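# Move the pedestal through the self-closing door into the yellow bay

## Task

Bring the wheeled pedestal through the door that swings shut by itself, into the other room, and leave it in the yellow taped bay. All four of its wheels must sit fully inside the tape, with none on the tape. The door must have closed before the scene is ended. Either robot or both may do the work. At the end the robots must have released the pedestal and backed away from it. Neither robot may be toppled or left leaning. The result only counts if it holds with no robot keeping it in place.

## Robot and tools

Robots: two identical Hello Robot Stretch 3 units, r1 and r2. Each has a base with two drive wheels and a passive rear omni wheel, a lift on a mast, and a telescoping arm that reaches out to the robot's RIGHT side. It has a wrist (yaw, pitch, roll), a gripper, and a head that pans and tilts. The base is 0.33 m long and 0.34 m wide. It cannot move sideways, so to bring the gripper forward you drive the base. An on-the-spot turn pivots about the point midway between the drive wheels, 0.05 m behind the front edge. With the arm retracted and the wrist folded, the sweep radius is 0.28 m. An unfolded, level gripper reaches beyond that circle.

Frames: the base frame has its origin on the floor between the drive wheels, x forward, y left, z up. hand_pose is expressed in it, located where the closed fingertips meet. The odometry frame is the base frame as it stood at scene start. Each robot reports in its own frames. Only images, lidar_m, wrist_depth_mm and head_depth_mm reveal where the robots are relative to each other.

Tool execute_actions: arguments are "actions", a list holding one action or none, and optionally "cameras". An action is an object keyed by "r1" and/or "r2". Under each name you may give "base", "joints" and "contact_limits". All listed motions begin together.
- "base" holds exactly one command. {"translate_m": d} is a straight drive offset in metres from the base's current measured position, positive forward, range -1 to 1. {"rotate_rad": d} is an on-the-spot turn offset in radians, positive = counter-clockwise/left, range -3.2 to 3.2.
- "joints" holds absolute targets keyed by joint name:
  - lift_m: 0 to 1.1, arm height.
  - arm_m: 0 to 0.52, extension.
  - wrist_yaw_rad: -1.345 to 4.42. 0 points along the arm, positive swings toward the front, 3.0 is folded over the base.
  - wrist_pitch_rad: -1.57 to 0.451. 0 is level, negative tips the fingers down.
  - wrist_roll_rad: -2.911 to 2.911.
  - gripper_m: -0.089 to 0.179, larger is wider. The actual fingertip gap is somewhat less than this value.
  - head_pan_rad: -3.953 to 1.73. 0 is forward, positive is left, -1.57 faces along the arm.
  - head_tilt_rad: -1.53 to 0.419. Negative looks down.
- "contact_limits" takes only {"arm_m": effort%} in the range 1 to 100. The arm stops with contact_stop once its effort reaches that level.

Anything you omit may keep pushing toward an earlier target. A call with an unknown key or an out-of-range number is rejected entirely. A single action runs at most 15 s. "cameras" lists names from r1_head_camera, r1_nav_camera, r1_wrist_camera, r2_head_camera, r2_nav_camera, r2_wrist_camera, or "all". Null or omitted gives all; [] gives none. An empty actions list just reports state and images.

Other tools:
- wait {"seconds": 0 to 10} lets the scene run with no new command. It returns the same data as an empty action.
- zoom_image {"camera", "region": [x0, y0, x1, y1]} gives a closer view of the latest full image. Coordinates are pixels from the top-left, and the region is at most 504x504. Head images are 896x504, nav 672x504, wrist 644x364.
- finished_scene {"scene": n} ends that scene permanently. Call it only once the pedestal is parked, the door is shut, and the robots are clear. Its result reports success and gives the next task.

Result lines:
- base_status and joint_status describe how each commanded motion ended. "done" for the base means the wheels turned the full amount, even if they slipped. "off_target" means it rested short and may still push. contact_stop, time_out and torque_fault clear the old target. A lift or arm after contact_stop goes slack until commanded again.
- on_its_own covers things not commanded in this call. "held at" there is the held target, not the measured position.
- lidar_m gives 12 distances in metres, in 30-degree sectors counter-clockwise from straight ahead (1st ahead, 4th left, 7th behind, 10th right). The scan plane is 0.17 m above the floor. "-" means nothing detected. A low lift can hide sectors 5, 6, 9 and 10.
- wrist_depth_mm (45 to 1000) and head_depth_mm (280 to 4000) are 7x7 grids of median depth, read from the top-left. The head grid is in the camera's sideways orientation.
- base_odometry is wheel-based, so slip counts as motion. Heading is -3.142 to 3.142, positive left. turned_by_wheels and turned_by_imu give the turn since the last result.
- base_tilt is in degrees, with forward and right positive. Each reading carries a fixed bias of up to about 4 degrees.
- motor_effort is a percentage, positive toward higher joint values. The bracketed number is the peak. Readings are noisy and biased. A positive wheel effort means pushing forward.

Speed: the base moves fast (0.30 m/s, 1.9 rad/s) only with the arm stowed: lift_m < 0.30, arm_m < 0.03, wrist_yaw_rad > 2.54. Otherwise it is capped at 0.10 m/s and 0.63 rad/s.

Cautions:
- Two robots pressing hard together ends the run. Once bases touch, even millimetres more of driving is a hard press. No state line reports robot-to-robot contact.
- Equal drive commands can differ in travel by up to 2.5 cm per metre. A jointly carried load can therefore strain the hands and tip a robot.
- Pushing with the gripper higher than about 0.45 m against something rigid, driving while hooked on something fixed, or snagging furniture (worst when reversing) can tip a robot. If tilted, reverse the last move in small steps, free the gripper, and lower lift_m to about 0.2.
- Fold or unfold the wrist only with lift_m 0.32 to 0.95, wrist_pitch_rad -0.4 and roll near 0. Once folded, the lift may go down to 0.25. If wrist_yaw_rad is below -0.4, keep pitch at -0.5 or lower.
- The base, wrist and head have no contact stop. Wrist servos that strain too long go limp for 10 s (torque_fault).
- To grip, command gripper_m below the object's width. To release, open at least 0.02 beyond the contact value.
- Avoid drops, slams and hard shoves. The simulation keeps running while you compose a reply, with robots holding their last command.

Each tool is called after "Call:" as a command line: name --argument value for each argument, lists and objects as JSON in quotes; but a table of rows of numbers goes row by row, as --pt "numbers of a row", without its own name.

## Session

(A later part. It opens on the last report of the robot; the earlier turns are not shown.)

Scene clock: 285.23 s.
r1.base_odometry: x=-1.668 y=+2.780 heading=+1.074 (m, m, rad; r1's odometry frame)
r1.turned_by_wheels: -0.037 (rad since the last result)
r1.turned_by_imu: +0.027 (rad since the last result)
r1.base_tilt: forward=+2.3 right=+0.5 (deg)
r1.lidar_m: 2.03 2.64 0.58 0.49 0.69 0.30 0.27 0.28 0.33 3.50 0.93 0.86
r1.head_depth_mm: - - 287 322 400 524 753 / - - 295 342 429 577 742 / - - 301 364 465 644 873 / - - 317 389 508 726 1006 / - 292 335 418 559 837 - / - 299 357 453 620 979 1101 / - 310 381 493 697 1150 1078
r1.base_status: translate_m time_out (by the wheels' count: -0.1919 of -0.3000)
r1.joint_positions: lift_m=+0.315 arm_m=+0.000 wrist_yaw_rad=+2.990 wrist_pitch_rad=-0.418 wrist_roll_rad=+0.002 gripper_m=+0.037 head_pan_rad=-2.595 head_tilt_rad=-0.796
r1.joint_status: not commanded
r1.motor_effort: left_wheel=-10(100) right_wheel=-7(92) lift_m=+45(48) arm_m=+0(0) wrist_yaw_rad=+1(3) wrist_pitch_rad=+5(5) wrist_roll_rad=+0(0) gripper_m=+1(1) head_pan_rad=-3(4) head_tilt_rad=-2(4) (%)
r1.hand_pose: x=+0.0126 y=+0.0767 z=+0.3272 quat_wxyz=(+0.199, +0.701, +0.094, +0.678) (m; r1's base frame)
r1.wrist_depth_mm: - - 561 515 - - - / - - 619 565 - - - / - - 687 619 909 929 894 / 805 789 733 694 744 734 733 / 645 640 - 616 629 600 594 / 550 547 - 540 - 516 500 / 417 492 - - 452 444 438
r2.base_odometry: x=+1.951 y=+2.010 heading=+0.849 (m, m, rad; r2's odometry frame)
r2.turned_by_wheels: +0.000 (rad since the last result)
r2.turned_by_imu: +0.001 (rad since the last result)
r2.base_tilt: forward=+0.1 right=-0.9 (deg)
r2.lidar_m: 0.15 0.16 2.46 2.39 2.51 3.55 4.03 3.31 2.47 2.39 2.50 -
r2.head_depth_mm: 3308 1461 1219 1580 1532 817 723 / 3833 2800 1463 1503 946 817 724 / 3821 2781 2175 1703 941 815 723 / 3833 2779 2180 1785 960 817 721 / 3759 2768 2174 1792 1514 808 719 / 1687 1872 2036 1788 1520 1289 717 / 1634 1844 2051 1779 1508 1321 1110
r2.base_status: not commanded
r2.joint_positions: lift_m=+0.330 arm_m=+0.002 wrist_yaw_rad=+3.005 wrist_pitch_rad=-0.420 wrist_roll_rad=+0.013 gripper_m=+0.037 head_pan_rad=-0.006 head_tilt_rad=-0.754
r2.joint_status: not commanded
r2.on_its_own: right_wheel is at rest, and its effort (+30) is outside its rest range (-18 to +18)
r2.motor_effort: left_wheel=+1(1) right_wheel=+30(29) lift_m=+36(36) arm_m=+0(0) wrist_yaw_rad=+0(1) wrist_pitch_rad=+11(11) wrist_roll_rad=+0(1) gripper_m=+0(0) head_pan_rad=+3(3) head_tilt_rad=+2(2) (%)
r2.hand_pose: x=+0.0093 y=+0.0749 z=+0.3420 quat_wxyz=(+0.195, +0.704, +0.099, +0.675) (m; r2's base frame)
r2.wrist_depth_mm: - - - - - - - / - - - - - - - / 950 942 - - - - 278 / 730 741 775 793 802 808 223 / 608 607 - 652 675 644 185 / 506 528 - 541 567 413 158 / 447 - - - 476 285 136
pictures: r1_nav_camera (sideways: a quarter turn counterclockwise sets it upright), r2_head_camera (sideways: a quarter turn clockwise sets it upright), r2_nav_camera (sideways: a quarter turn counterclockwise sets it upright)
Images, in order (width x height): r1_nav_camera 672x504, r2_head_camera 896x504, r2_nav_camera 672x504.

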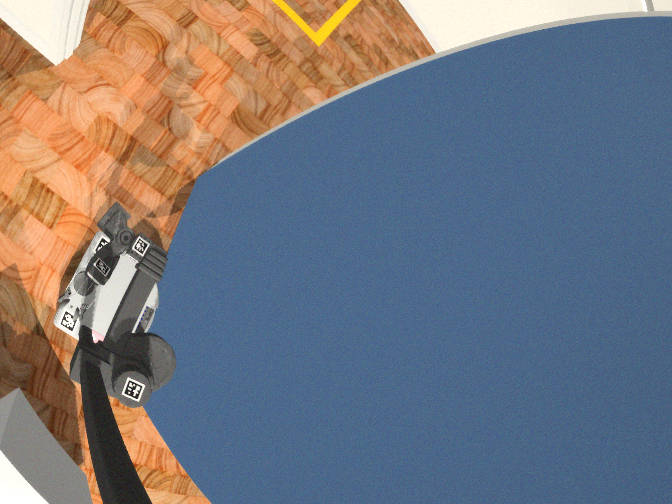

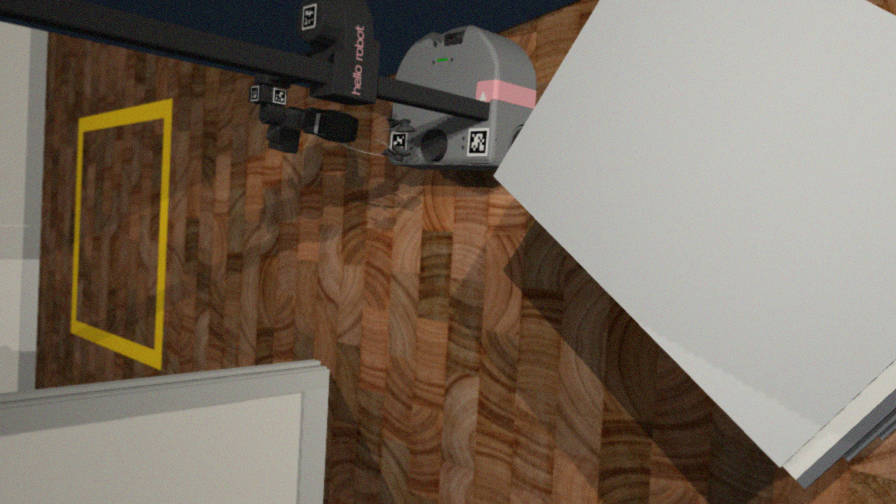

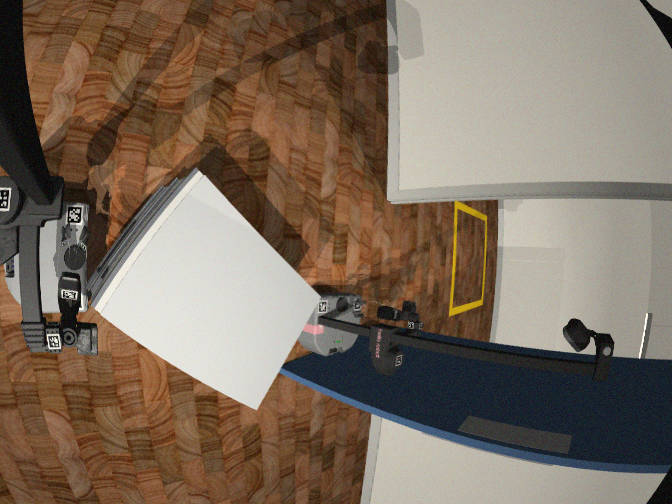

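Call:
execute_actions --actions '[{"r2":{"base":{"translate_m":-0.25},"joints":{"lift_m":0.27}}}]' --cameras '[]'

Call:
execute_actions --actions '[{"r2":{"base":{"rotate_rad":-0.88},"joints":{"head_pan_rad":0.6,"head_tilt_rad":-0.9}}}]' --cameras '["r2_nav_camera","r2_head_camera"]'

Scene clock: 315.77 s.
r1.base_odometry: x=-1.668 y=+2.780 heading=+1.074 (m, m, rad; r1's odometry frame)
r1.turned_by_wheels: +0.000 (rad since the last result)
r1.turned_by_imu: +0.001 (rad since the last result)
r1.base_tilt: forward=+2.4 right=+0.5 (deg)
r1.lidar_m: 2.04 2.64 0.58 0.49 0.69 0.30 0.27 0.27 0.33 3.48 0.92 0.86
r1.head_depth_mm: - - 287 323 399 524 755 / - - 294 343 429 575 743 / - - 302 365 465 642 873 / - - 316 390 508 728 1003 / - 291 335 419 558 837 - / - 299 356 452 621 980 1101 / - 311 381 492 698 1155 1076
r1.base_status: not commanded
r1.joint_positions: lift_m=+0.315 arm_m=+0.000 wrist_yaw_rad=+2.990 wrist_pitch_rad=-0.418 wrist_roll_rad=+0.002 gripper_m=+0.037 head_pan_rad=-2.595 head_tilt_rad=-0.796
r1.joint_status: not commanded
r1.motor_effort: left_wheel=-11(10) right_wheel=-7(7) lift_m=+45(45) arm_m=+0(1) wrist_yaw_rad=+0(1) wrist_pitch_rad=+5(5) wrist_roll_rad=+0(0) gripper_m=+1(1) head_pan_rad=-3(3) head_tilt_rad=-2(2) (%)
r1.hand_pose: x=+0.0126 y=+0.0767 z=+0.3272 quat_wxyz=(+0.199, +0.701, +0.094, +0.678) (m; r1's base frame)
r1.wrist_depth_mm: - - 558 514 - - - / - - 617 559 - - - / - - 686 628 915 895 928 / 796 790 746 704 750 730 709 / 659 634 - 617 621 604 596 / 551 537 - 544 - 522 509 / 414 492 - - 451 442 440
r2.base_odometry: x=+1.786 y=+1.823 heading=+0.848 (m, m, rad; r2's odometry frame)
r2.turned_by_wheels: +0.000 (rad since the last result)
r2.turned_by_imu: -0.001 (rad since the last result)
r2.base_tilt: forward=+0.0 right=-0.8 (deg)
r2.lidar_m: 0.32 0.50 2.47 2.40 2.51 3.56 3.78 3.29 2.44 2.39 2.49 0.32
r2.head_depth_mm: 1503 1595 1629 1581 965 1277 1169 / 3875 1649 1757 1106 939 848 1157 / 3847 2806 2181 1108 943 818 847 / 3768 2777 2185 1109 936 831 983 / 3791 2804 2177 1797 937 879 1141 / 1860 2095 2162 1781 954 1209 1168 / 1860 2105 2140 1782 1512 1319 1161
r2.base_status: done
r2.joint_positions: lift_m=+0.270 arm_m=+0.002 wrist_yaw_rad=+3.005 wrist_pitch_rad=-0.420 wrist_roll_rad=+0.013 gripper_m=+0.037 head_pan_rad=-0.006 head_tilt_rad=-0.753
r2.joint_status: all done
r2.motor_effort: left_wheel=-2(9) right_wheel=+2(17) lift_m=+20(33) arm_m=+0(1) wrist_yaw_rad=+1(0) wrist_pitch_rad=+11(11) wrist_roll_rad=+1(0) gripper_m=+0(0) head_pan_rad=+3(3) head_tilt_rad=+1(2) (%)
r2.hand_pose: x=+0.0093 y=+0.0749 z=+0.2827 quat_wxyz=(+0.195, +0.704, +0.099, +0.675) (m; r2's base frame)
r2.wrist_depth_mm: - - - - - - - / - - - - - - - / 816 835 869 880 916 978 - / 628 650 671 685 700 708 755 / 521 528 - 566 577 580 604 / 455 - - - 491 488 501 / - - - - 411 424 427
pictures: none
No camera images: the call's "cameras" was empty. Leave "cameras" out to get every camera's image.

Scene clock: 317.67 s.
r1.base_odometry: x=-1.668 y=+2.780 heading=+1.074 (m, m, rad; r1's odometry frame)
r1.turned_by_wheels: +0.000 (rad since the last result)
r1.turned_by_imu: +0.000 (rad since the last result)
r1.base_tilt: forward=+2.4 right=+0.4 (deg)
r1.lidar_m: 2.04 2.65 0.58 0.49 0.70 0.30 0.27 0.27 0.33 3.50 0.92 0.86
r1.head_depth_mm: - - 287 323 399 524 754 / - - 294 343 430 576 744 / - - 301 364 466 643 874 / - - 316 389 508 726 1005 / - 291 336 419 559 834 - / - 298 357 454 619 978 1095 / - 310 381 492 695 1147 1074
r1.base_status: not commanded
r1.joint_positions: lift_m=+0.315 arm_m=+0.000 wrist_yaw_rad=+2.990 wrist_pitch_rad=-0.418 wrist_roll_rad=+0.002 gripper_m=+0.037 head_pan_rad=-2.595 head_tilt_rad=-0.796
r1.joint_status: not commanded
r1.motor_effort: left_wheel=-10(10) right_wheel=-7(7) lift_m=+45(45) arm_m=+0(0) wrist_yaw_rad=+0(1) wrist_pitch_rad=+5(5) wrist_roll_rad=+0(0) gripper_m=+1(0) head_pan_rad=-3(3) head_tilt_rad=-2(2) (%)
r1.hand_pose: x=+0.0126 y=+0.0767 z=+0.3272 quat_wxyz=(+0.199, +0.701, +0.094, +0.678) (m; r1's base frame)
r1.wrist_depth_mm: - - 580 512 - - - / - - 623 562 - - - / - - 678 635 921 901 934 / 794 792 755 702 739 725 712 / 643 640 - 617 630 611 590 / 552 542 - 540 - 521 509 / 416 495 - - 452 444 443
r2.base_odometry: x=+1.786 y=+1.823 heading=-0.031 (m, m, rad; r2's odometry frame)
r2.turned_by_wheels: -0.880 (rad since the last result)
r2.turned_by_imu: -0.900 (rad since the last result)
r2.base_tilt: forward=+0.0 right=-0.8 (deg)
r2.lidar_m: 2.51 0.32 0.35 2.31 2.42 2.40 2.68 3.80 3.78 2.89 2.39 2.38
r2.head_depth_mm: 2138 2182 1842 1588 1406 1256 1131 / 1979 2127 1844 1553 1396 1257 1130 / 1349 1506 1572 995 1300 1251 1133 / 1545 1735 1126 976 860 980 1125 / 1584 1743 1129 972 861 992 1125 / 2635 2180 1785 966 854 1181 1124 / 2614 2157 1816 969 885 1215 1124
r2.base_status: done
r2.joint_positions: lift_m=+0.270 arm_m=+0.002 wrist_yaw_rad=+3.005 wrist_pitch_rad=-0.420 wrist_roll_rad=+0.013 gripper_m=+0.037 head_pan_rad=+0.593 head_tilt_rad=-0.889
r2.joint_status: all done
r2.motor_effort: left_wheel=+2(8) right_wheel=-4(11) lift_m=+19(20) arm_m=+0(1) wrist_yaw_rad=+0(0) wrist_pitch_rad=+11(11) wrist_roll_rad=+0(0) gripper_m=+0(0) head_pan_rad=+4(40) head_tilt_rad=-7(27) (%)
r2.hand_pose: x=+0.0093 y=+0.0749 z=+0.2827 quat_wxyz=(+0.195, +0.704, +0.099, +0.675) (m; r2's base frame)
r2.wrist_depth_mm: - - - - 488 339 262 / - - - - 507 354 265 / 800 812 873 893 513 359 282 / 630 644 672 673 540 362 313 / 527 535 - 562 535 377 376 / 454 - - - 488 413 467 / - - - - 413 420 434
pictures: r2_head_camera (sideways: a quarter turn clockwise sets it upright), r2_nav_camera (sideways: a quarter turn counterclockwise sets it upright)
Images, in order (width x height): r2_head_camera 896x504, r2_nav_camera 672x504.

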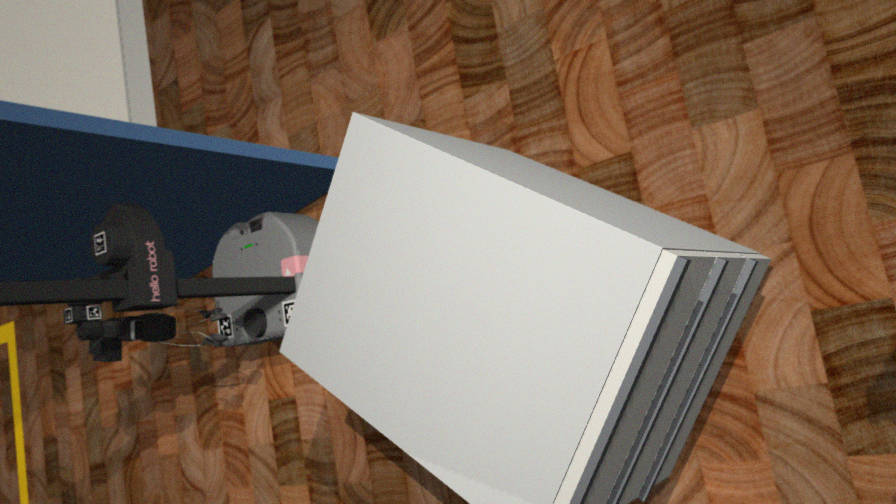

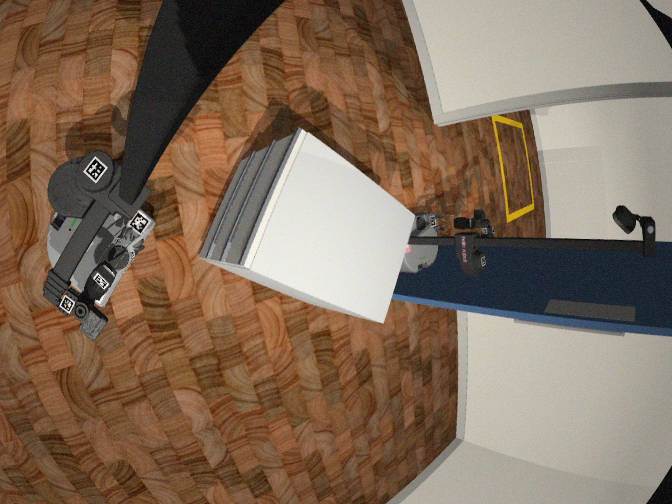

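Call:
execute_actions --actions '[]'

Scene clock: 322.67 s.
r1.base_odometry: x=-1.668 y=+2.780 heading=+1.074 (m, m, rad; r1's odometry frame)
r1.turned_by_wheels: +0.000 (rad since the last result)
r1.turned_by_imu: +0.000 (rad since the last result)
r1.base_tilt: forward=+2.5 right=+0.5 (deg)
r1.lidar_m: 2.04 2.64 0.58 0.49 0.69 0.30 0.27 0.27 0.33 3.50 0.93 0.86
r1.head_depth_mm: - - 286 323 400 522 753 / - - 294 342 429 578 743 / - - 302 364 465 643 871 / - - 317 389 508 728 999 / - 291 335 418 560 831 - / - 299 357 453 620 980 1103 / - 311 381 492 698 1146 1079
r1.base_status: not commanded
r1.joint_positions: lift_m=+0.315 arm_m=+0.000 wrist_yaw_rad=+2.990 wrist_pitch_rad=-0.418 wrist_roll_rad=+0.002 gripper_m=+0.037 head_pan_rad=-2.595 head_tilt_rad=-0.796
r1.joint_status: not commanded
r1.motor_effort: left_wheel=-11(10) right_wheel=-7(7) lift_m=+45(45) arm_m=-1(0) wrist_yaw_rad=+0(1) wrist_pitch_rad=+5(5) wrist_roll_rad=-1(0) gripper_m=+0(0) head_pan_rad=-3(3) head_tilt_rad=-2(2) (%)
r1.hand_pose: x=+0.0126 y=+0.0767 z=+0.3272 quat_wxyz=(+0.199, +0.701, +0.094, +0.678) (m; r1's base frame)
r1.wrist_depth_mm: - - 558 512 - - - / - - 627 557 - - - / - - 686 617 911 934 898 / 819 804 735 696 749 723 691 / 668 645 - 625 631 610 584 / 546 542 - 539 - 506 505 / 407 490 - - 448 446 443
r2.base_odometry: x=+1.786 y=+1.823 heading=-0.031 (m, m, rad; r2's odometry frame)
r2.turned_by_wheels: +0.000 (rad since the last result)
r2.turned_by_imu: +0.000 (rad since the last result)
r2.base_tilt: forward=+0.0 right=-0.8 (deg)
r2.lidar_m: 2.50 0.32 0.35 2.31 2.41 2.40 2.68 3.79 3.78 2.89 2.39 2.38
r2.head_depth_mm: 2127 2180 1842 1605 1406 1252 1135 / 1969 2138 1846 1565 1400 1251 1133 / 1352 1506 1573 999 1298 1244 1130 / 1528 1751 1125 976 856 985 1127 / 1580 1763 1120 972 856 996 1125 / 2631 2167 1783 973 859 1182 1122 / 2617 2153 1806 968 886 1208 1124
r2.base_status: done
r2.joint_positions: lift_m=+0.270 arm_m=+0.002 wrist_yaw_rad=+3.005 wrist_pitch_rad=-0.420 wrist_roll_rad=+0.013 gripper_m=+0.037 head_pan_rad=+0.593 head_tilt_rad=-0.889
r2.joint_status: all done
r2.motor_effort: left_wheel=+2(8) right_wheel=-4(11) lift_m=+20(20) arm_m=+1(1) wrist_yaw_rad=+0(0) wrist_pitch_rad=+11(11) wrist_roll_rad=+1(0) gripper_m=+0(0) head_pan_rad=+4(40) head_tilt_rad=-7(27) (%)
r2.hand_pose: x=+0.0093 y=+0.0749 z=+0.2827 quat_wxyz=(+0.195, +0.704, +0.099, +0.675) (m; r2's base frame)
r2.wrist_depth_mm: - - - - 482 338 262 / - - - - 502 348 266 / 794 831 862 893 520 359 286 / 640 647 674 690 541 367 312 / 528 534 - 557 535 379 377 / 458 - - - 498 414 471 / - - - - 409 422 426
pictures: r1_head_camera (sideways: a quarter turn clockwise sets it upright), r1_nav_camera (sideways: a quarter turn counterclockwise sets it upright), r1_wrist_camera, r2_head_camera (sideways: a quarter turn clockwise sets it upright), r2_nav_camera (sideways: a quarter turn counterclockwise sets it upright), r2_wrist_camera
Images, in order (width x height): r1_head_camera 896x504, r1_nav_camera 672x504, r1_wrist_camera 644x364, r2_head_camera 896x504, r2_nav_camera 672x504, r2_wrist_camera 644x364.

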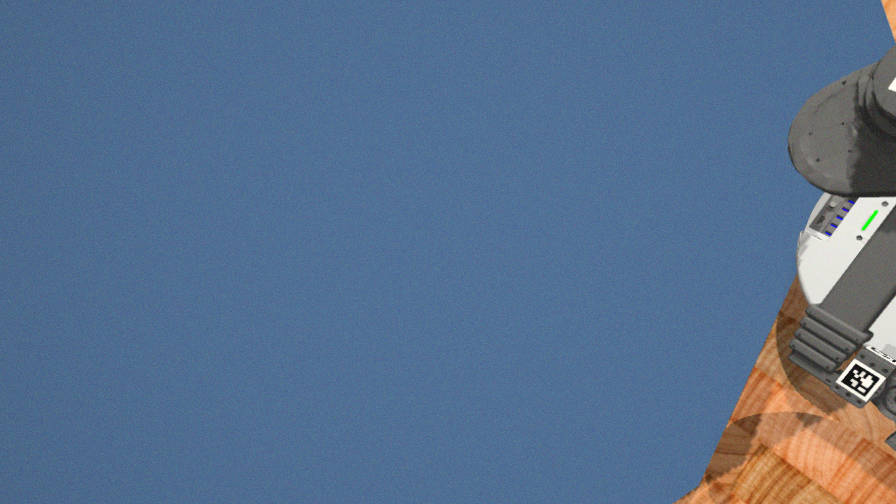

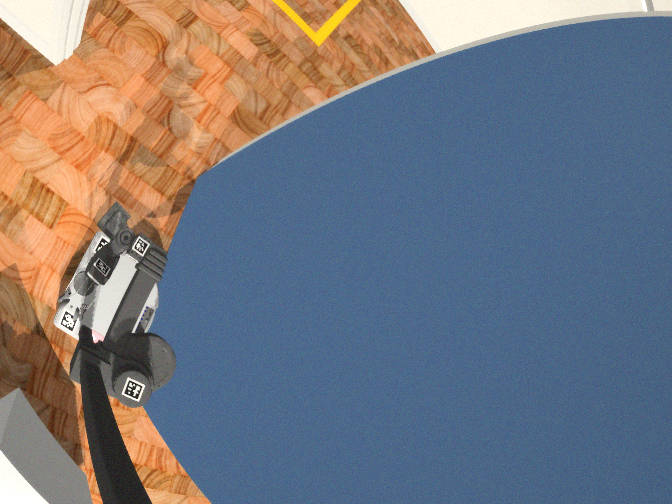

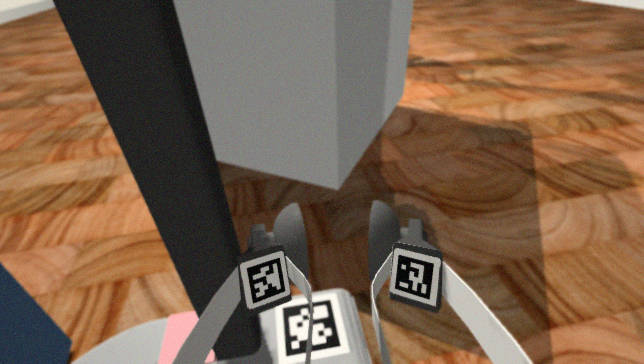

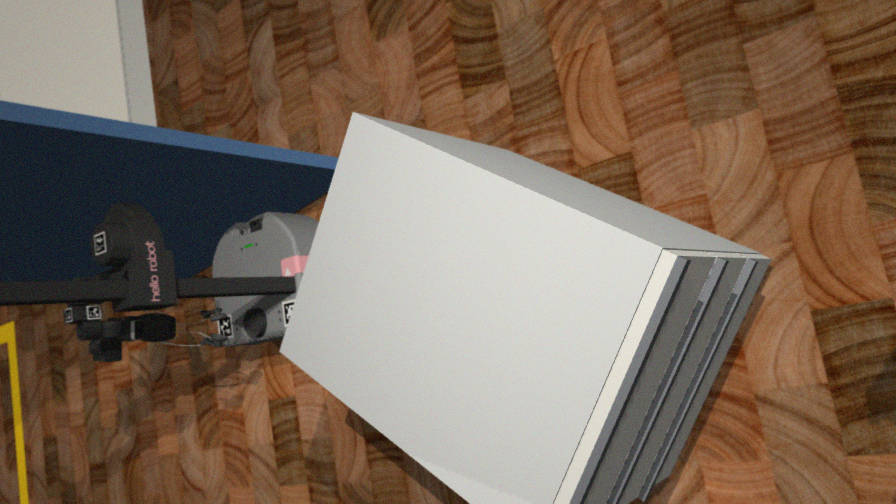

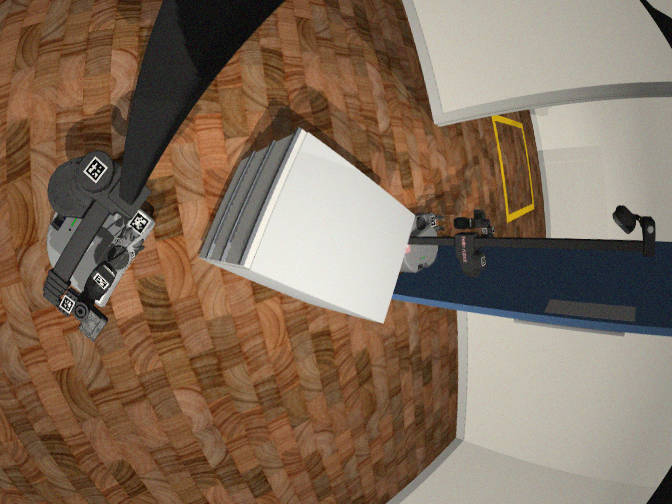

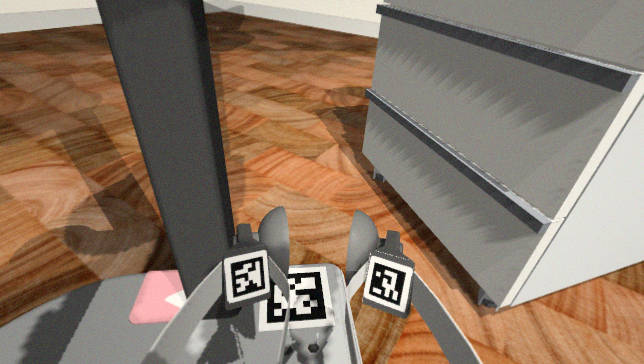

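Call:
execute_actions --actions '[{"r2":{"base":{"translate_m":0.3}}}]' --cameras '["r2_head_camera","r2_nav_camera"]'

Scene clock: 327.37 s.
r1.base_odometry: x=-1.668 y=+2.780 heading=+1.074 (m, m, rad; r1's odometry frame)
r1.turned_by_wheels: +0.000 (rad since the last result)
r1.turned_by_imu: +0.001 (rad since the last result)
r1.base_tilt: forward=+2.3 right=+0.5 (deg)
r1.lidar_m: 2.03 2.64 0.58 0.49 0.70 0.30 0.27 0.27 0.34 3.49 0.93 0.86
r1.head_depth_mm: - - 287 322 399 522 755 / - - 294 342 429 578 741 / - - 302 365 464 640 871 / - - 316 390 508 727 1007 / - 291 335 418 558 835 - / - 298 357 453 620 980 1098 / - 311 381 492 696 1150 1075
r1.base_status: not commanded
r1.joint_positions: lift_m=+0.315 arm_m=+0.000 wrist_yaw_rad=+2.990 wrist_pitch_rad=-0.418 wrist_roll_rad=+0.002 gripper_m=+0.037 head_pan_rad=-2.595 head_tilt_rad=-0.796
r1.joint_status: not commanded
r1.motor_effort: left_wheel=-11(10) right_wheel=-7(7) lift_m=+45(45) arm_m=+0(0) wrist_yaw_rad=+0(0) wrist_pitch_rad=+5(5) wrist_roll_rad=+0(0) gripper_m=+1(0) head_pan_rad=-3(3) head_tilt_rad=-2(1) (%)
r1.hand_pose: x=+0.0126 y=+0.0767 z=+0.3272 quat_wxyz=(+0.199, +0.701, +0.094, +0.678) (m; r1's base frame)
r1.wrist_depth_mm: - - 568 505 - - - / - - 618 553 - - - / - - 680 619 915 941 897 / 811 794 748 698 756 727 727 / 661 640 - 622 624 598 594 / 556 538 - 539 - 512 506 / 419 495 - - 448 448 434
r2.base_odometry: x=+2.086 y=+1.813 heading=-0.031 (m, m, rad; r2's odometry frame)
r2.turned_by_wheels: +0.000 (rad since the last result)
r2.turned_by_imu: +0.002 (rad since the last result)
r2.base_tilt: forward=+0.0 right=-0.9 (deg)
r2.lidar_m: 2.26 0.33 0.20 0.18 2.64 2.63 2.93 4.00 3.98 2.60 2.16 2.15
r2.head_depth_mm: 1922 2131 1839 1589 1408 1252 1135 / 1875 2104 1850 1590 1397 1249 1128 / 1794 2079 1837 1579 1391 1242 1132 / 1036 1199 1451 1566 963 1211 1125 / 1382 1310 1604 975 856 802 1089 / 2430 1213 1565 969 856 765 717 / 2624 2080 1808 970 850 764 692
r2.base_status: done
r2.joint_positions: lift_m=+0.270 arm_m=+0.002 wrist_yaw_rad=+3.005 wrist_pitch_rad=-0.420 wrist_roll_rad=+0.013 gripper_m=+0.037 head_pan_rad=+0.593 head_tilt_rad=-0.889
r2.joint_status: not commanded
r2.motor_effort: left_wheel=+2(9) right_wheel=-4(8) lift_m=+20(20) arm_m=+0(0) wrist_yaw_rad=-1(1) wrist_pitch_rad=+11(11) wrist_roll_rad=+0(0) gripper_m=+0(0) head_pan_rad=+4(3) head_tilt_rad=-7(7) (%)
r2.hand_pose: x=+0.0093 y=+0.0749 z=+0.2827 quat_wxyz=(+0.195, +0.704, +0.099, +0.675) (m; r2's base frame)
r2.wrist_depth_mm: - - 195 206 226 253 283 / - - 214 226 251 282 321 / 800 826 235 249 280 317 372 / 638 646 265 275 315 366 443 / 523 527 - 313 370 432 559 / 457 - - - 451 486 496 / - - - - 411 421 428
pictures: r2_head_camera (sideways: a quarter turn clockwise sets it upright), r2_nav_camera (sideways: a quarter turn counterclockwise sets it upright)
Images, in order (width x height): r2_head_camera 896x504, r2_nav_camera 672x504.

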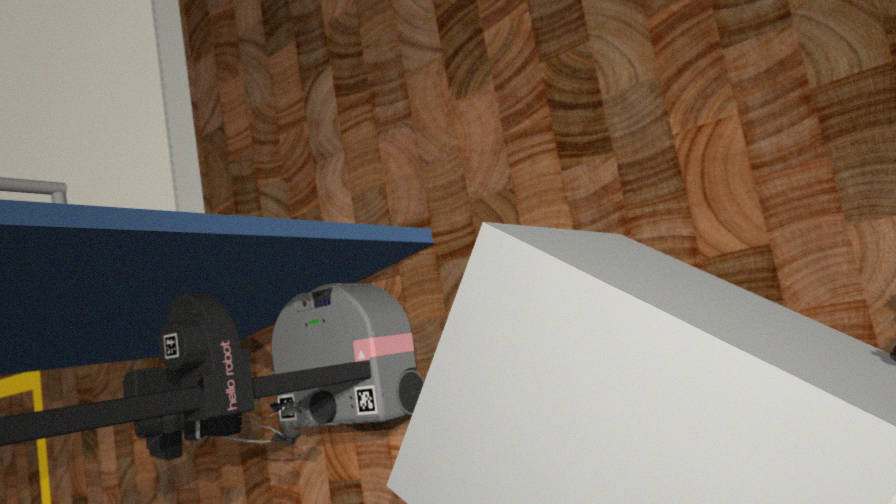

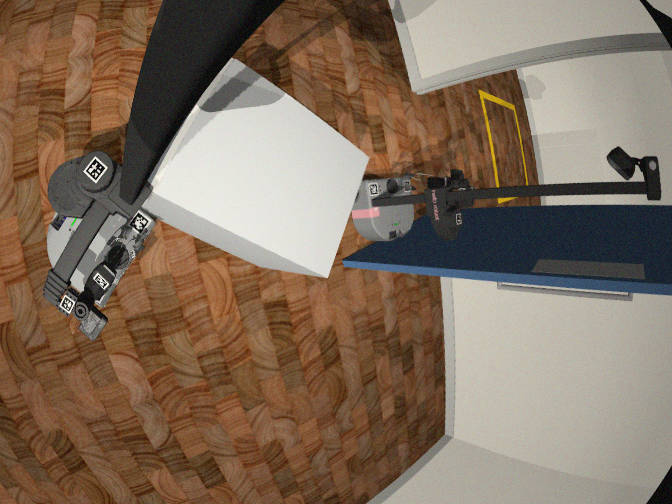

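Call:
execute_actions --actions '[{"r2":{"base":{"translate_m":0.3}}}]' --cameras '["r2_head_camera","r2_nav_camera"]'

Scene clock: 331.03 s.
r1.base_odometry: x=-1.668 y=+2.780 heading=+1.074 (m, m, rad; r1's odometry frame)
r1.turned_by_wheels: +0.000 (rad since the last result)
r1.turned_by_imu: +0.000 (rad since the last result)
r1.base_tilt: forward=+2.4 right=+0.5 (deg)
r1.lidar_m: 2.03 2.64 0.58 0.49 0.69 0.30 0.27 0.28 0.33 3.50 0.93 0.86
r1.head_depth_mm: - - 287 323 399 523 752 / - - 294 342 430 576 740 / - - 301 365 465 642 873 / - - 317 390 509 727 1004 / - 292 335 419 557 836 - / - 298 357 453 620 979 1096 / - 311 380 493 698 1149 1077
r1.base_status: not commanded
r1.joint_positions: lift_m=+0.315 arm_m=+0.000 wrist_yaw_rad=+2.990 wrist_pitch_rad=-0.418 wrist_roll_rad=+0.002 gripper_m=+0.037 head_pan_rad=-2.595 head_tilt_rad=-0.796
r1.joint_status: not commanded
r1.motor_effort: left_wheel=-11(11) right_wheel=-7(7) lift_m=+45(45) arm_m=+0(0) wrist_yaw_rad=+0(1) wrist_pitch_rad=+5(5) wrist_roll_rad=+0(0) gripper_m=+0(1) head_pan_rad=-2(3) head_tilt_rad=-2(3) (%)
r1.hand_pose: x=+0.0126 y=+0.0767 z=+0.3272 quat_wxyz=(+0.199, +0.701, +0.094, +0.678) (m; r1's base frame)
r1.wrist_depth_mm: - - 557 512 - - - / - - 607 568 - - - / - - 674 620 881 936 894 / 824 802 740 696 762 726 715 / 648 643 - 621 627 599 592 / 546 544 - 543 - 512 504 / 418 502 - - 457 444 436
r2.base_odometry: x=+2.386 y=+1.804 heading=-0.031 (m, m, rad; r2's odometry frame)
r2.turned_by_wheels: +0.000 (rad since the last result)
r2.turned_by_imu: +0.002 (rad since the last result)
r2.base_tilt: forward=+0.0 right=-0.9 (deg)
r2.lidar_m: 2.02 0.81 0.27 0.24 0.24 0.29 3.21 4.21 4.19 2.32 1.93 1.92
r2.head_depth_mm: 1717 2022 1845 1593 1399 1250 1132 / 1674 1964 1829 1593 1407 1249 1137 / 1642 1918 1834 1587 1395 1247 1132 / 1597 1866 1822 1588 1391 1249 1128 / 1527 1751 1748 1492 1395 1252 1126 / 760 1020 1375 1465 1387 796 955 / 1540 2083 1091 1402 1388 764 713
r2.base_status: done
r2.joint_positions: lift_m=+0.270 arm_m=+0.002 wrist_yaw_rad=+3.005 wrist_pitch_rad=-0.420 wrist_roll_rad=+0.013 gripper_m=+0.037 head_pan_rad=+0.593 head_tilt_rad=-0.890
r2.joint_status: not commanded
r2.motor_effort: left_wheel=+1(10) right_wheel=-4(7) lift_m=+20(20) arm_m=+0(0) wrist_yaw_rad=+0(0) wrist_pitch_rad=+11(11) wrist_roll_rad=+0(0) gripper_m=+0(0) head_pan_rad=+4(3) head_tilt_rad=-7(7) (%)
r2.hand_pose: x=+0.0093 y=+0.0749 z=+0.2827 quat_wxyz=(+0.195, +0.704, +0.099, +0.675) (m; r2's base frame)
r2.wrist_depth_mm: 214 - 249 267 291 - 838 / 228 238 269 294 327 866 - / 248 258 299 322 363 880 - / 269 286 330 361 410 719 756 / 291 318 - 402 537 588 589 / 318 - - - 492 489 493 / - - - - 410 419 424
pictures: r2_head_camera (sideways: a quarter turn clockwise sets it upright), r2_nav_camera (sideways: a quarter turn counterclockwise sets it upright)
Images, in order (width x height): r2_head_camera 896x504, r2_nav_camera 672x504.

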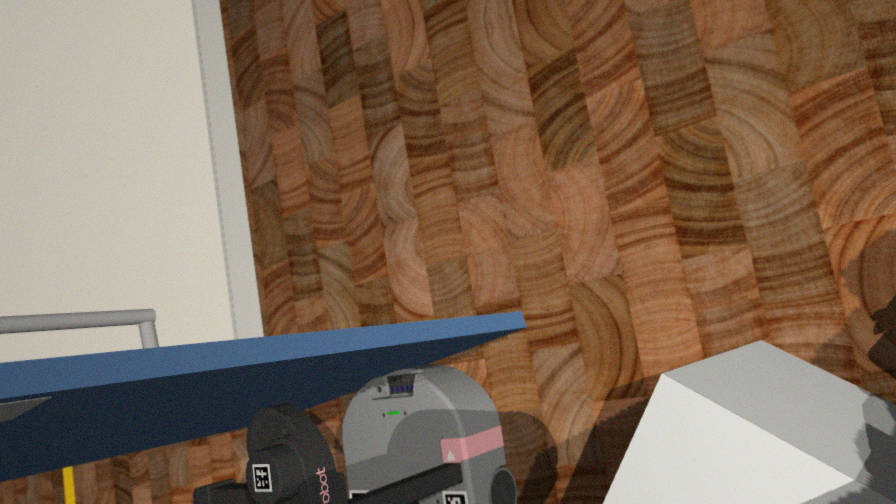

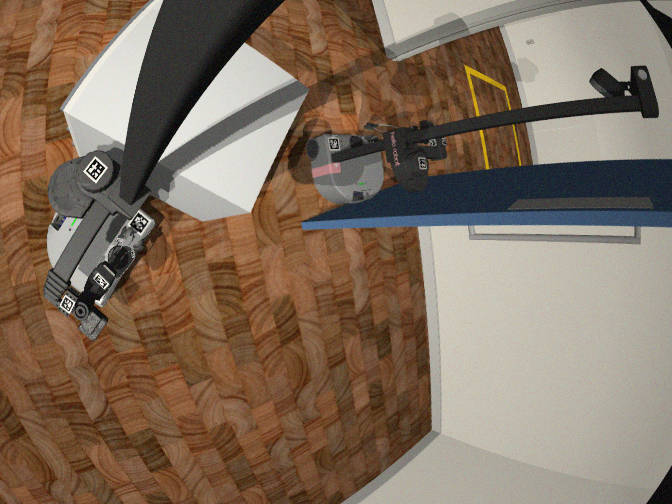

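Call:
execute_actions --actions '[{"r2":{"base":{"translate_m":0.4},"joints":{"head_pan_rad":1.2,"head_tilt_rad":-1.1}}}]' --cameras '["r2_head_camera","r2_nav_camera"]'

Scene clock: 337.30 s.
r1.base_odometry: x=-1.668 y=+2.780 heading=+1.074 (m, m, rad; r1's odometry frame)
r1.turned_by_wheels: +0.000 (rad since the last result)
r1.turned_by_imu: +0.001 (rad since the last result)
r1.base_tilt: forward=+2.4 right=+0.4 (deg)
r1.lidar_m: 2.04 2.64 0.57 0.49 0.69 0.30 0.27 0.28 0.33 3.48 0.93 0.86
r1.head_depth_mm: - - 286 322 399 523 752 / - - 295 342 429 576 747 / - - 302 364 465 641 874 / - - 316 389 508 727 1002 / - 291 335 419 559 834 - / - 298 357 453 618 977 1091 / - 311 381 492 695 1152 1077
r1.base_status: not commanded
r1.joint_positions: lift_m=+0.315 arm_m=+0.000 wrist_yaw_rad=+2.990 wrist_pitch_rad=-0.418 wrist_roll_rad=+0.002 gripper_m=+0.037 head_pan_rad=-2.595 head_tilt_rad=-0.796
r1.joint_status: not commanded
r1.motor_effort: left_wheel=-10(10) right_wheel=-7(7) lift_m=+45(45) arm_m=-1(0) wrist_yaw_rad=+0(1) wrist_pitch_rad=+5(5) wrist_roll_rad=+0(0) gripper_m=+1(0) head_pan_rad=-3(3) head_tilt_rad=-2(2) (%)
r1.hand_pose: x=+0.0126 y=+0.0767 z=+0.3272 quat_wxyz=(+0.199, +0.701, +0.094, +0.678) (m; r1's base frame)
r1.wrist_depth_mm: - - 553 510 - - - / 887 - 628 565 - - - / 726 - 699 629 916 917 910 / 751 777 736 704 767 735 698 / 651 632 - 620 637 605 591 / 547 548 - 543 - 510 508 / 420 495 - - 452 443 440
r2.base_odometry: x=+2.786 y=+1.792 heading=-0.031 (m, m, rad; r2's odometry frame)
r2.turned_by_wheels: +0.000 (rad since the last result)
r2.turned_by_imu: +0.003 (rad since the last result)
r2.base_tilt: forward=+0.0 right=-0.8 (deg)
r2.lidar_m: 1.70 1.41 0.59 0.82 0.36 0.39 0.72 4.45 3.72 1.95 1.62 1.62
r2.head_depth_mm: 1392 1623 1533 1398 1294 1196 1121 / 1446 1640 1527 1405 1286 1192 1111 / 959 1622 1524 1394 1287 1195 1111 / 659 813 1055 1360 1284 1201 - / 1074 967 1339 1394 1283 1223 - / 1874 961 1341 1395 1283 - - / 878 1627 1515 1399 1296 - -
r2.base_status: done
r2.joint_positions: lift_m=+0.270 arm_m=+0.002 wrist_yaw_rad=+3.005 wrist_pitch_rad=-0.420 wrist_roll_rad=+0.013 gripper_m=+0.037 head_pan_rad=+1.193 head_tilt_rad=-1.086
r2.joint_status: all done
r2.motor_effort: left_wheel=+1(8) right_wheel=-3(8) lift_m=+20(20) arm_m=+0(0) wrist_yaw_rad=+0(0) wrist_pitch_rad=+11(11) wrist_roll_rad=+0(0) gripper_m=+0(0) head_pan_rad=+3(39) head_tilt_rad=-9(32) (%)
r2.hand_pose: x=+0.0093 y=+0.0749 z=+0.2827 quat_wxyz=(+0.195, +0.704, +0.099, +0.675) (m; r2's base frame)
r2.wrist_depth_mm: 288 - - - 734 - - / 302 407 - 833 846 - - / 322 396 859 827 860 971 - / 352 406 669 685 710 717 743 / 378 428 - 561 581 578 605 / 431 - - - 488 495 497 / - - - - 408 419 426
pictures: r2_head_camera (sideways: a quarter turn clockwise sets it upright), r2_nav_camera (sideways: a quarter turn counterclockwise sets it upright)
Images, in order (width x height): r2_head_camera 896x504, r2_nav_camera 672x504.

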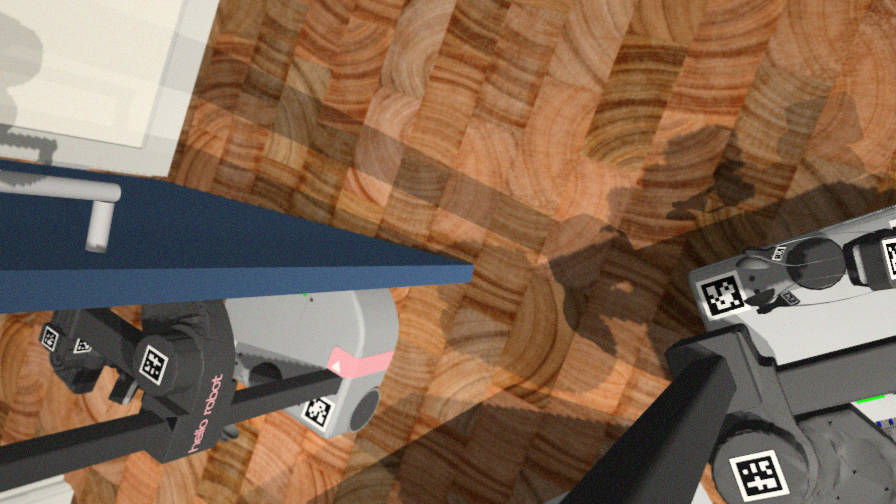

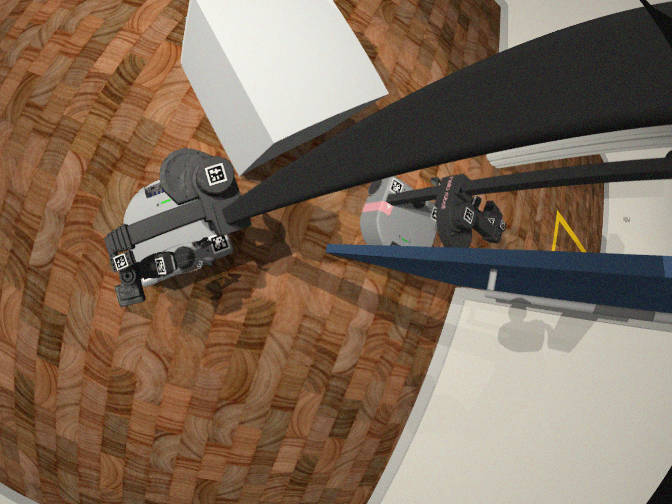

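Call:
execute_actions --actions '[{"r2":{"base":{"rotate_rad":2.0},"joints":{"head_pan_rad":0.0,"head_tilt_rad":-1.05}}}]' --cameras '["r2_head_camera","r2_nav_camera"]'

Scene clock: 340.97 s.
r1.base_odometry: x=-1.668 y=+2.780 heading=+1.074 (m, m, rad; r1's odometry frame)
r1.turned_by_wheels: +0.000 (rad since the last result)
r1.turned_by_imu: +0.000 (rad since the last result)
r1.base_tilt: forward=+2.5 right=+0.5 (deg)
r1.lidar_m: 2.03 2.65 0.58 0.49 0.69 0.30 0.27 0.28 0.33 3.50 0.92 0.86
r1.head_depth_mm: - - 287 323 399 524 756 / - - 295 342 430 576 743 / - - 302 365 465 645 878 / - - 316 389 509 726 1002 / - 292 335 419 559 835 - / - 299 357 453 618 981 1099 / - 311 381 493 696 1149 1079
r1.base_status: not commanded
r1.joint_positions: lift_m=+0.315 arm_m=+0.000 wrist_yaw_rad=+2.990 wrist_pitch_rad=-0.418 wrist_roll_rad=+0.002 gripper_m=+0.037 head_pan_rad=-2.595 head_tilt_rad=-0.796
r1.joint_status: not commanded
r1.motor_effort: left_wheel=-11(10) right_wheel=-7(7) lift_m=+45(45) arm_m=+0(0) wrist_yaw_rad=-1(0) wrist_pitch_rad=+5(5) wrist_roll_rad=+0(0) gripper_m=+1(1) head_pan_rad=-3(3) head_tilt_rad=-1(2) (%)
r1.hand_pose: x=+0.0126 y=+0.0767 z=+0.3272 quat_wxyz=(+0.199, +0.701, +0.094, +0.678) (m; r1's base frame)
r1.wrist_depth_mm: - - 559 516 - - - / 895 - 624 554 - - - / 780 - 696 620 890 906 876 / 778 809 730 695 736 721 712 / 650 640 - 630 637 604 595 / 548 551 - 538 - 519 500 / 412 498 - - 452 446 442
r2.base_odometry: x=+2.786 y=+1.792 heading=+1.969 (m, m, rad; r2's odometry frame)
r2.turned_by_wheels: +2.000 (rad since the last result)
r2.turned_by_imu: +2.045 (rad since the last result)
r2.base_tilt: forward=+0.0 right=-0.8 (deg)
r2.lidar_m: 0.36 0.38 0.63 4.50 4.43 2.07 1.64 1.62 1.74 1.43 0.61 0.59
r2.head_depth_mm: 2011 1777 1575 1343 1291 1210 1116 / 2000 1771 1566 1422 1310 1201 1139 / 2001 1768 1577 1430 1302 1202 1131 / 1982 1764 979 1105 1284 1196 1128 / 1984 1756 964 877 1064 1198 1141 / 1975 1750 963 873 1181 1194 1119 / 1985 1751 964 887 1251 1196 1106
r2.base_status: done
r2.joint_positions: lift_m=+0.270 arm_m=+0.002 wrist_yaw_rad=+3.005 wrist_pitch_rad=-0.420 wrist_roll_rad=+0.013 gripper_m=+0.037 head_pan_rad=+0.007 head_tilt_rad=-1.050
r2.joint_status: all done
r2.motor_effort: left_wheel=-2(9) right_wheel=+3(15) lift_m=+20(20) arm_m=+0(1) wrist_yaw_rad=+0(0) wrist_pitch_rad=+11(11) wrist_roll_rad=+0(0) gripper_m=-1(0) head_pan_rad=-4(49) head_tilt_rad=+0(8) (%)
r2.hand_pose: x=+0.0093 y=+0.0748 z=+0.2827 quat_wxyz=(+0.195, +0.704, +0.099, +0.675) (m; r2's base frame)
r2.wrist_depth_mm: - - - - - - 434 / - - - - - - 430 / 800 819 876 874 936 660 422 / 639 649 678 686 703 644 411 / 532 532 - 564 577 560 402 / 456 - - - 496 490 394 / - - - - 407 413 401
pictures: r2_head_camera (sideways: a quarter turn clockwise sets it upright), r2_nav_camera (sideways: a quarter turn counterclockwise sets it upright)
Images, in order (width x height): r2_head_camera 896x504, r2_nav_camera 672x504.

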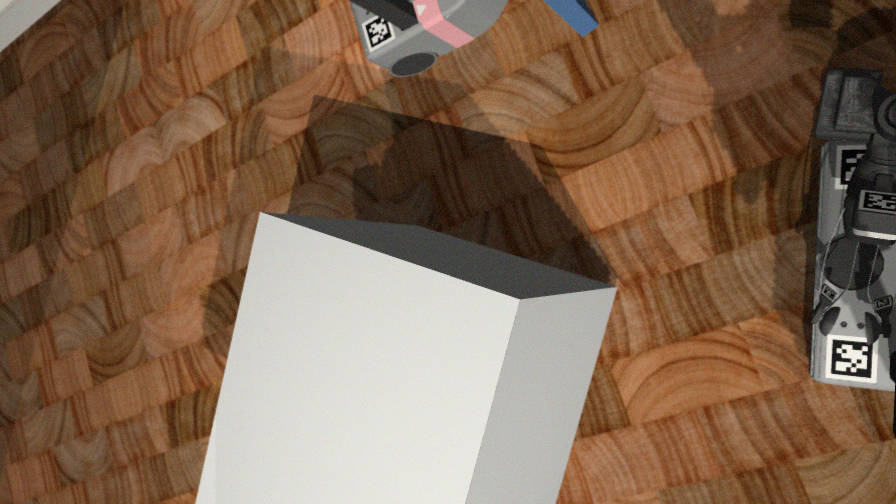

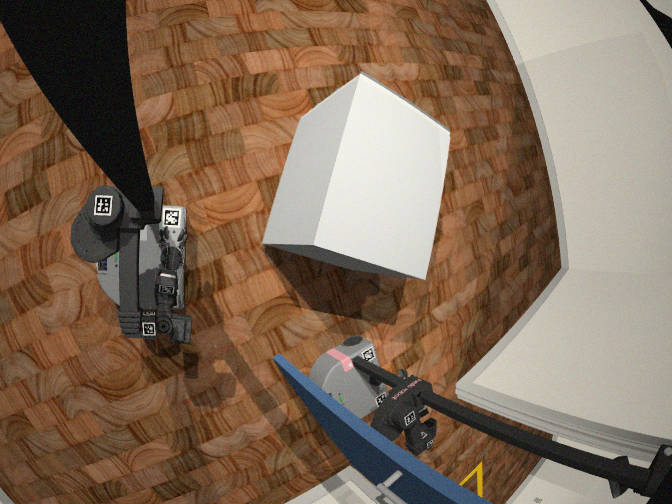

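Call:
execute_actions --actions '[{"r2":{"joints":{"lift_m":0.33}}}]' --cameras '[]'

Call:
execute_actions --actions '[{"r2":{"base":{"translate_m":0.42}}}]' --cameras '["r2_head_camera","r2_nav_camera"]'

Scene clock: 350.37 s.
r1.base_odometry: x=-1.668 y=+2.780 heading=+1.074 (m, m, rad; r1's odometry frame)
r1.turned_by_wheels: +0.000 (rad since the last result)
r1.turned_by_imu: +0.001 (rad since the last result)
r1.base_tilt: forward=+2.5 right=+0.5 (deg)
r1.lidar_m: 2.03 2.65 0.58 0.49 0.69 0.30 0.27 0.27 0.33 3.48 0.93 0.86
r1.head_depth_mm: - - 287 323 399 523 752 / - - 294 343 431 577 741 / - - 301 364 466 643 874 / - - 316 390 508 728 1005 / - 291 335 419 557 835 - / - 298 356 452 619 978 1093 / - 311 381 492 695 1148 1075
r1.base_status: not commanded
r1.joint_positions: lift_m=+0.315 arm_m=+0.000 wrist_yaw_rad=+2.990 wrist_pitch_rad=-0.418 wrist_roll_rad=+0.002 gripper_m=+0.037 head_pan_rad=-2.595 head_tilt_rad=-0.796
r1.joint_status: not commanded
r1.motor_effort: left_wheel=-10(10) right_wheel=-7(7) lift_m=+45(45) arm_m=-1(0) wrist_yaw_rad=+1(1) wrist_pitch_rad=+5(5) wrist_roll_rad=+0(0) gripper_m=+1(1) head_pan_rad=-3(2) head_tilt_rad=-1(2) (%)
r1.hand_pose: x=+0.0126 y=+0.0767 z=+0.3272 quat_wxyz=(+0.199, +0.701, +0.094, +0.678) (m; r1's base frame)
r1.wrist_depth_mm: - - 551 518 - - - / 883 - 624 564 - - - / 800 - 672 624 902 931 930 / 781 797 747 700 748 738 725 / 653 636 - 608 629 590 592 / 540 535 - 534 - 523 504 / 412 489 - - 448 450 441
r2.base_odometry: x=+2.786 y=+1.792 heading=+1.969 (m, m, rad; r2's odometry frame)
r2.turned_by_wheels: +0.000 (rad since the last result)
r2.turned_by_imu: +0.000 (rad since the last result)
r2.base_tilt: forward=+0.0 right=-0.8 (deg)
r2.lidar_m: 0.36 0.38 0.63 4.51 4.39 2.07 1.63 1.62 1.75 1.43 0.61 0.59
r2.head_depth_mm: 1983 1769 1589 1338 1288 1197 1115 / 1987 1763 1587 1427 1300 1205 1131 / 1986 1755 1578 1430 1301 1203 1140 / 2002 1765 983 1107 1292 1195 1131 / 1994 1735 966 875 1066 1200 1138 / 1980 1753 964 871 1187 1197 1118 / 1970 1746 963 886 1255 1198 1109
r2.base_status: not commanded
r2.joint_positions: lift_m=+0.330 arm_m=+0.002 wrist_yaw_rad=+3.005 wrist_pitch_rad=-0.420 wrist_roll_rad=+0.013 gripper_m=+0.037 head_pan_rad=+0.007 head_tilt_rad=-1.050
r2.joint_status: all done
r2.motor_effort: left_wheel=-2(2) right_wheel=+3(3) lift_m=+37(37) arm_m=+0(0) wrist_yaw_rad=+1(0) wrist_pitch_rad=+11(11) wrist_roll_rad=+0(0) gripper_m=+0(0) head_pan_rad=-4(3) head_tilt_rad=-1(1) (%)
r2.hand_pose: x=+0.0093 y=+0.0748 z=+0.3420 quat_wxyz=(+0.195, +0.704, +0.099, +0.675) (m; r2's base frame)
r2.wrist_depth_mm: - - - - - - 440 / - - - - - - 433 / 931 940 - - - 666 418 / 745 754 753 781 798 646 411 / 605 606 - 643 662 620 404 / 513 524 - 536 554 547 395 / 455 - - - 475 484 388
pictures: none
No camera images: the call's "cameras" was empty. Leave "cameras" out to get every camera's image.

Scene clock: 355.50 s.
r1.base_odometry: x=-1.668 y=+2.780 heading=+1.074 (m, m, rad; r1's odometry frame)
r1.turned_by_wheels: +0.000 (rad since the last result)
r1.turned_by_imu: +0.001 (rad since the last result)
r1.base_tilt: forward=+2.4 right=+0.5 (deg)
r1.lidar_m: 2.04 2.64 0.54 0.55 0.63 0.30 0.27 0.28 0.34 3.49 0.93 0.86
r1.head_depth_mm: - - 287 322 399 524 751 / - - 295 342 429 576 741 / - - 301 365 465 642 871 / - - 316 390 507 727 1001 / - 292 335 419 557 832 - / - 298 356 451 620 977 1096 / - 310 381 493 698 1153 1078
r1.base_status: not commanded
r1.joint_positions: lift_m=+0.315 arm_m=+0.000 wrist_yaw_rad=+2.990 wrist_pitch_rad=-0.418 wrist_roll_rad=+0.002 gripper_m=+0.037 head_pan_rad=-2.595 head_tilt_rad=-0.796
r1.joint_status: not commanded
r1.motor_effort: left_wheel=-11(10) right_wheel=-7(7) lift_m=+45(45) arm_m=+0(0) wrist_yaw_rad=+0(1) wrist_pitch_rad=+5(5) wrist_roll_rad=+0(1) gripper_m=+1(0) head_pan_rad=-3(3) head_tilt_rad=-1(2) (%)
r1.hand_pose: x=+0.0126 y=+0.0767 z=+0.3272 quat_wxyz=(+0.199, +0.701, +0.094, +0.678) (m; r1's base frame)
r1.wrist_depth_mm: - - 585 551 546 - - / - - 641 608 591 - - / - - 712 675 833 953 903 / 753 584 755 711 719 727 720 / 655 629 - 626 622 624 592 / 551 540 - 549 - 517 502 / 419 495 - - 454 440 443
r2.base_odometry: x=+2.623 y=+2.179 heading=+1.969 (m, m, rad; r2's odometry frame)
r2.turned_by_wheels: +0.000 (rad since the last result)
r2.turned_by_imu: +0.003 (rad since the last result)
r2.base_tilt: forward=+0.0 right=-0.8 (deg)
r2.lidar_m: 0.16 - 0.15 0.21 4.66 2.56 2.04 2.01 1.58 0.40 0.50 1.48
r2.head_depth_mm: 1906 1773 1589 1434 1308 1190 1117 / 1989 1760 1576 1431 1309 1200 1138 / 1994 1758 1580 1434 1304 1197 1132 / 2004 1762 1578 1419 1273 1189 1131 / 1989 1771 1573 876 796 736 702 / 1981 1752 1572 874 794 732 1078 / 1998 1756 1578 873 800 730 1084
r2.base_status: done
r2.joint_positions: lift_m=+0.330 arm_m=+0.002 wrist_yaw_rad=+3.005 wrist_pitch_rad=-0.419 wrist_roll_rad=+0.013 gripper_m=+0.037 head_pan_rad=+0.006 head_tilt_rad=-1.046
r2.joint_status: not commanded
r2.motor_effort: left_wheel=+17(37) right_wheel=+4(37) lift_m=+36(36) arm_m=+1(0) wrist_yaw_rad=+0(0) wrist_pitch_rad=+10(11) wrist_roll_rad=+0(0) gripper_m=+0(0) head_pan_rad=-3(4) head_tilt_rad=-3(3) (%)
r2.hand_pose: x=+0.0093 y=+0.0749 z=+0.3421 quat_wxyz=(+0.195, +0.704, +0.099, +0.675) (m; r2's base frame)
r2.wrist_depth_mm: - - - 516 148 86 78 / - - - 531 148 87 86 / 934 951 - 532 148 95 95 / 739 739 763 534 149 105 107 / 599 597 - 569 135 117 122 / 517 518 - 526 136 136 143 / 449 - - - 169 160 172
pictures: r2_head_camera (sideways: a quarter turn clockwise sets it upright), r2_nav_camera (sideways: a quarter turn counterclockwise sets it upright)
Images, in order (width x height): r2_head_camera 896x504, r2_nav_camera 672x504.

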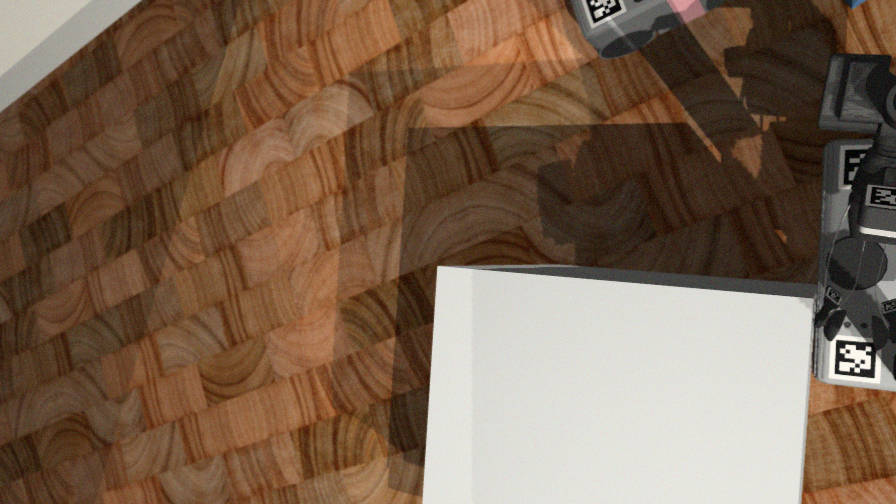

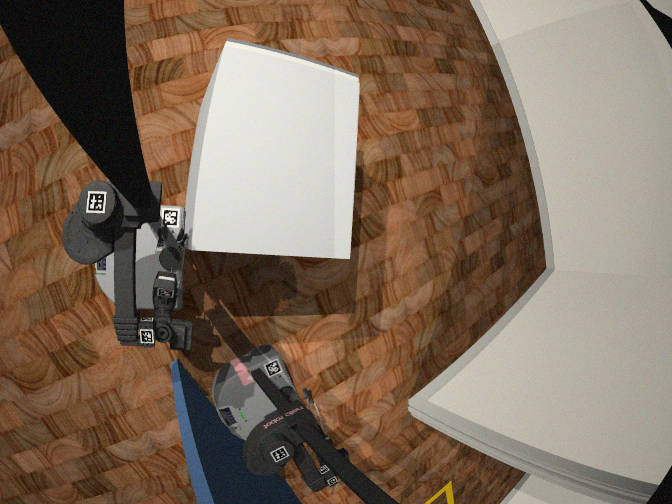

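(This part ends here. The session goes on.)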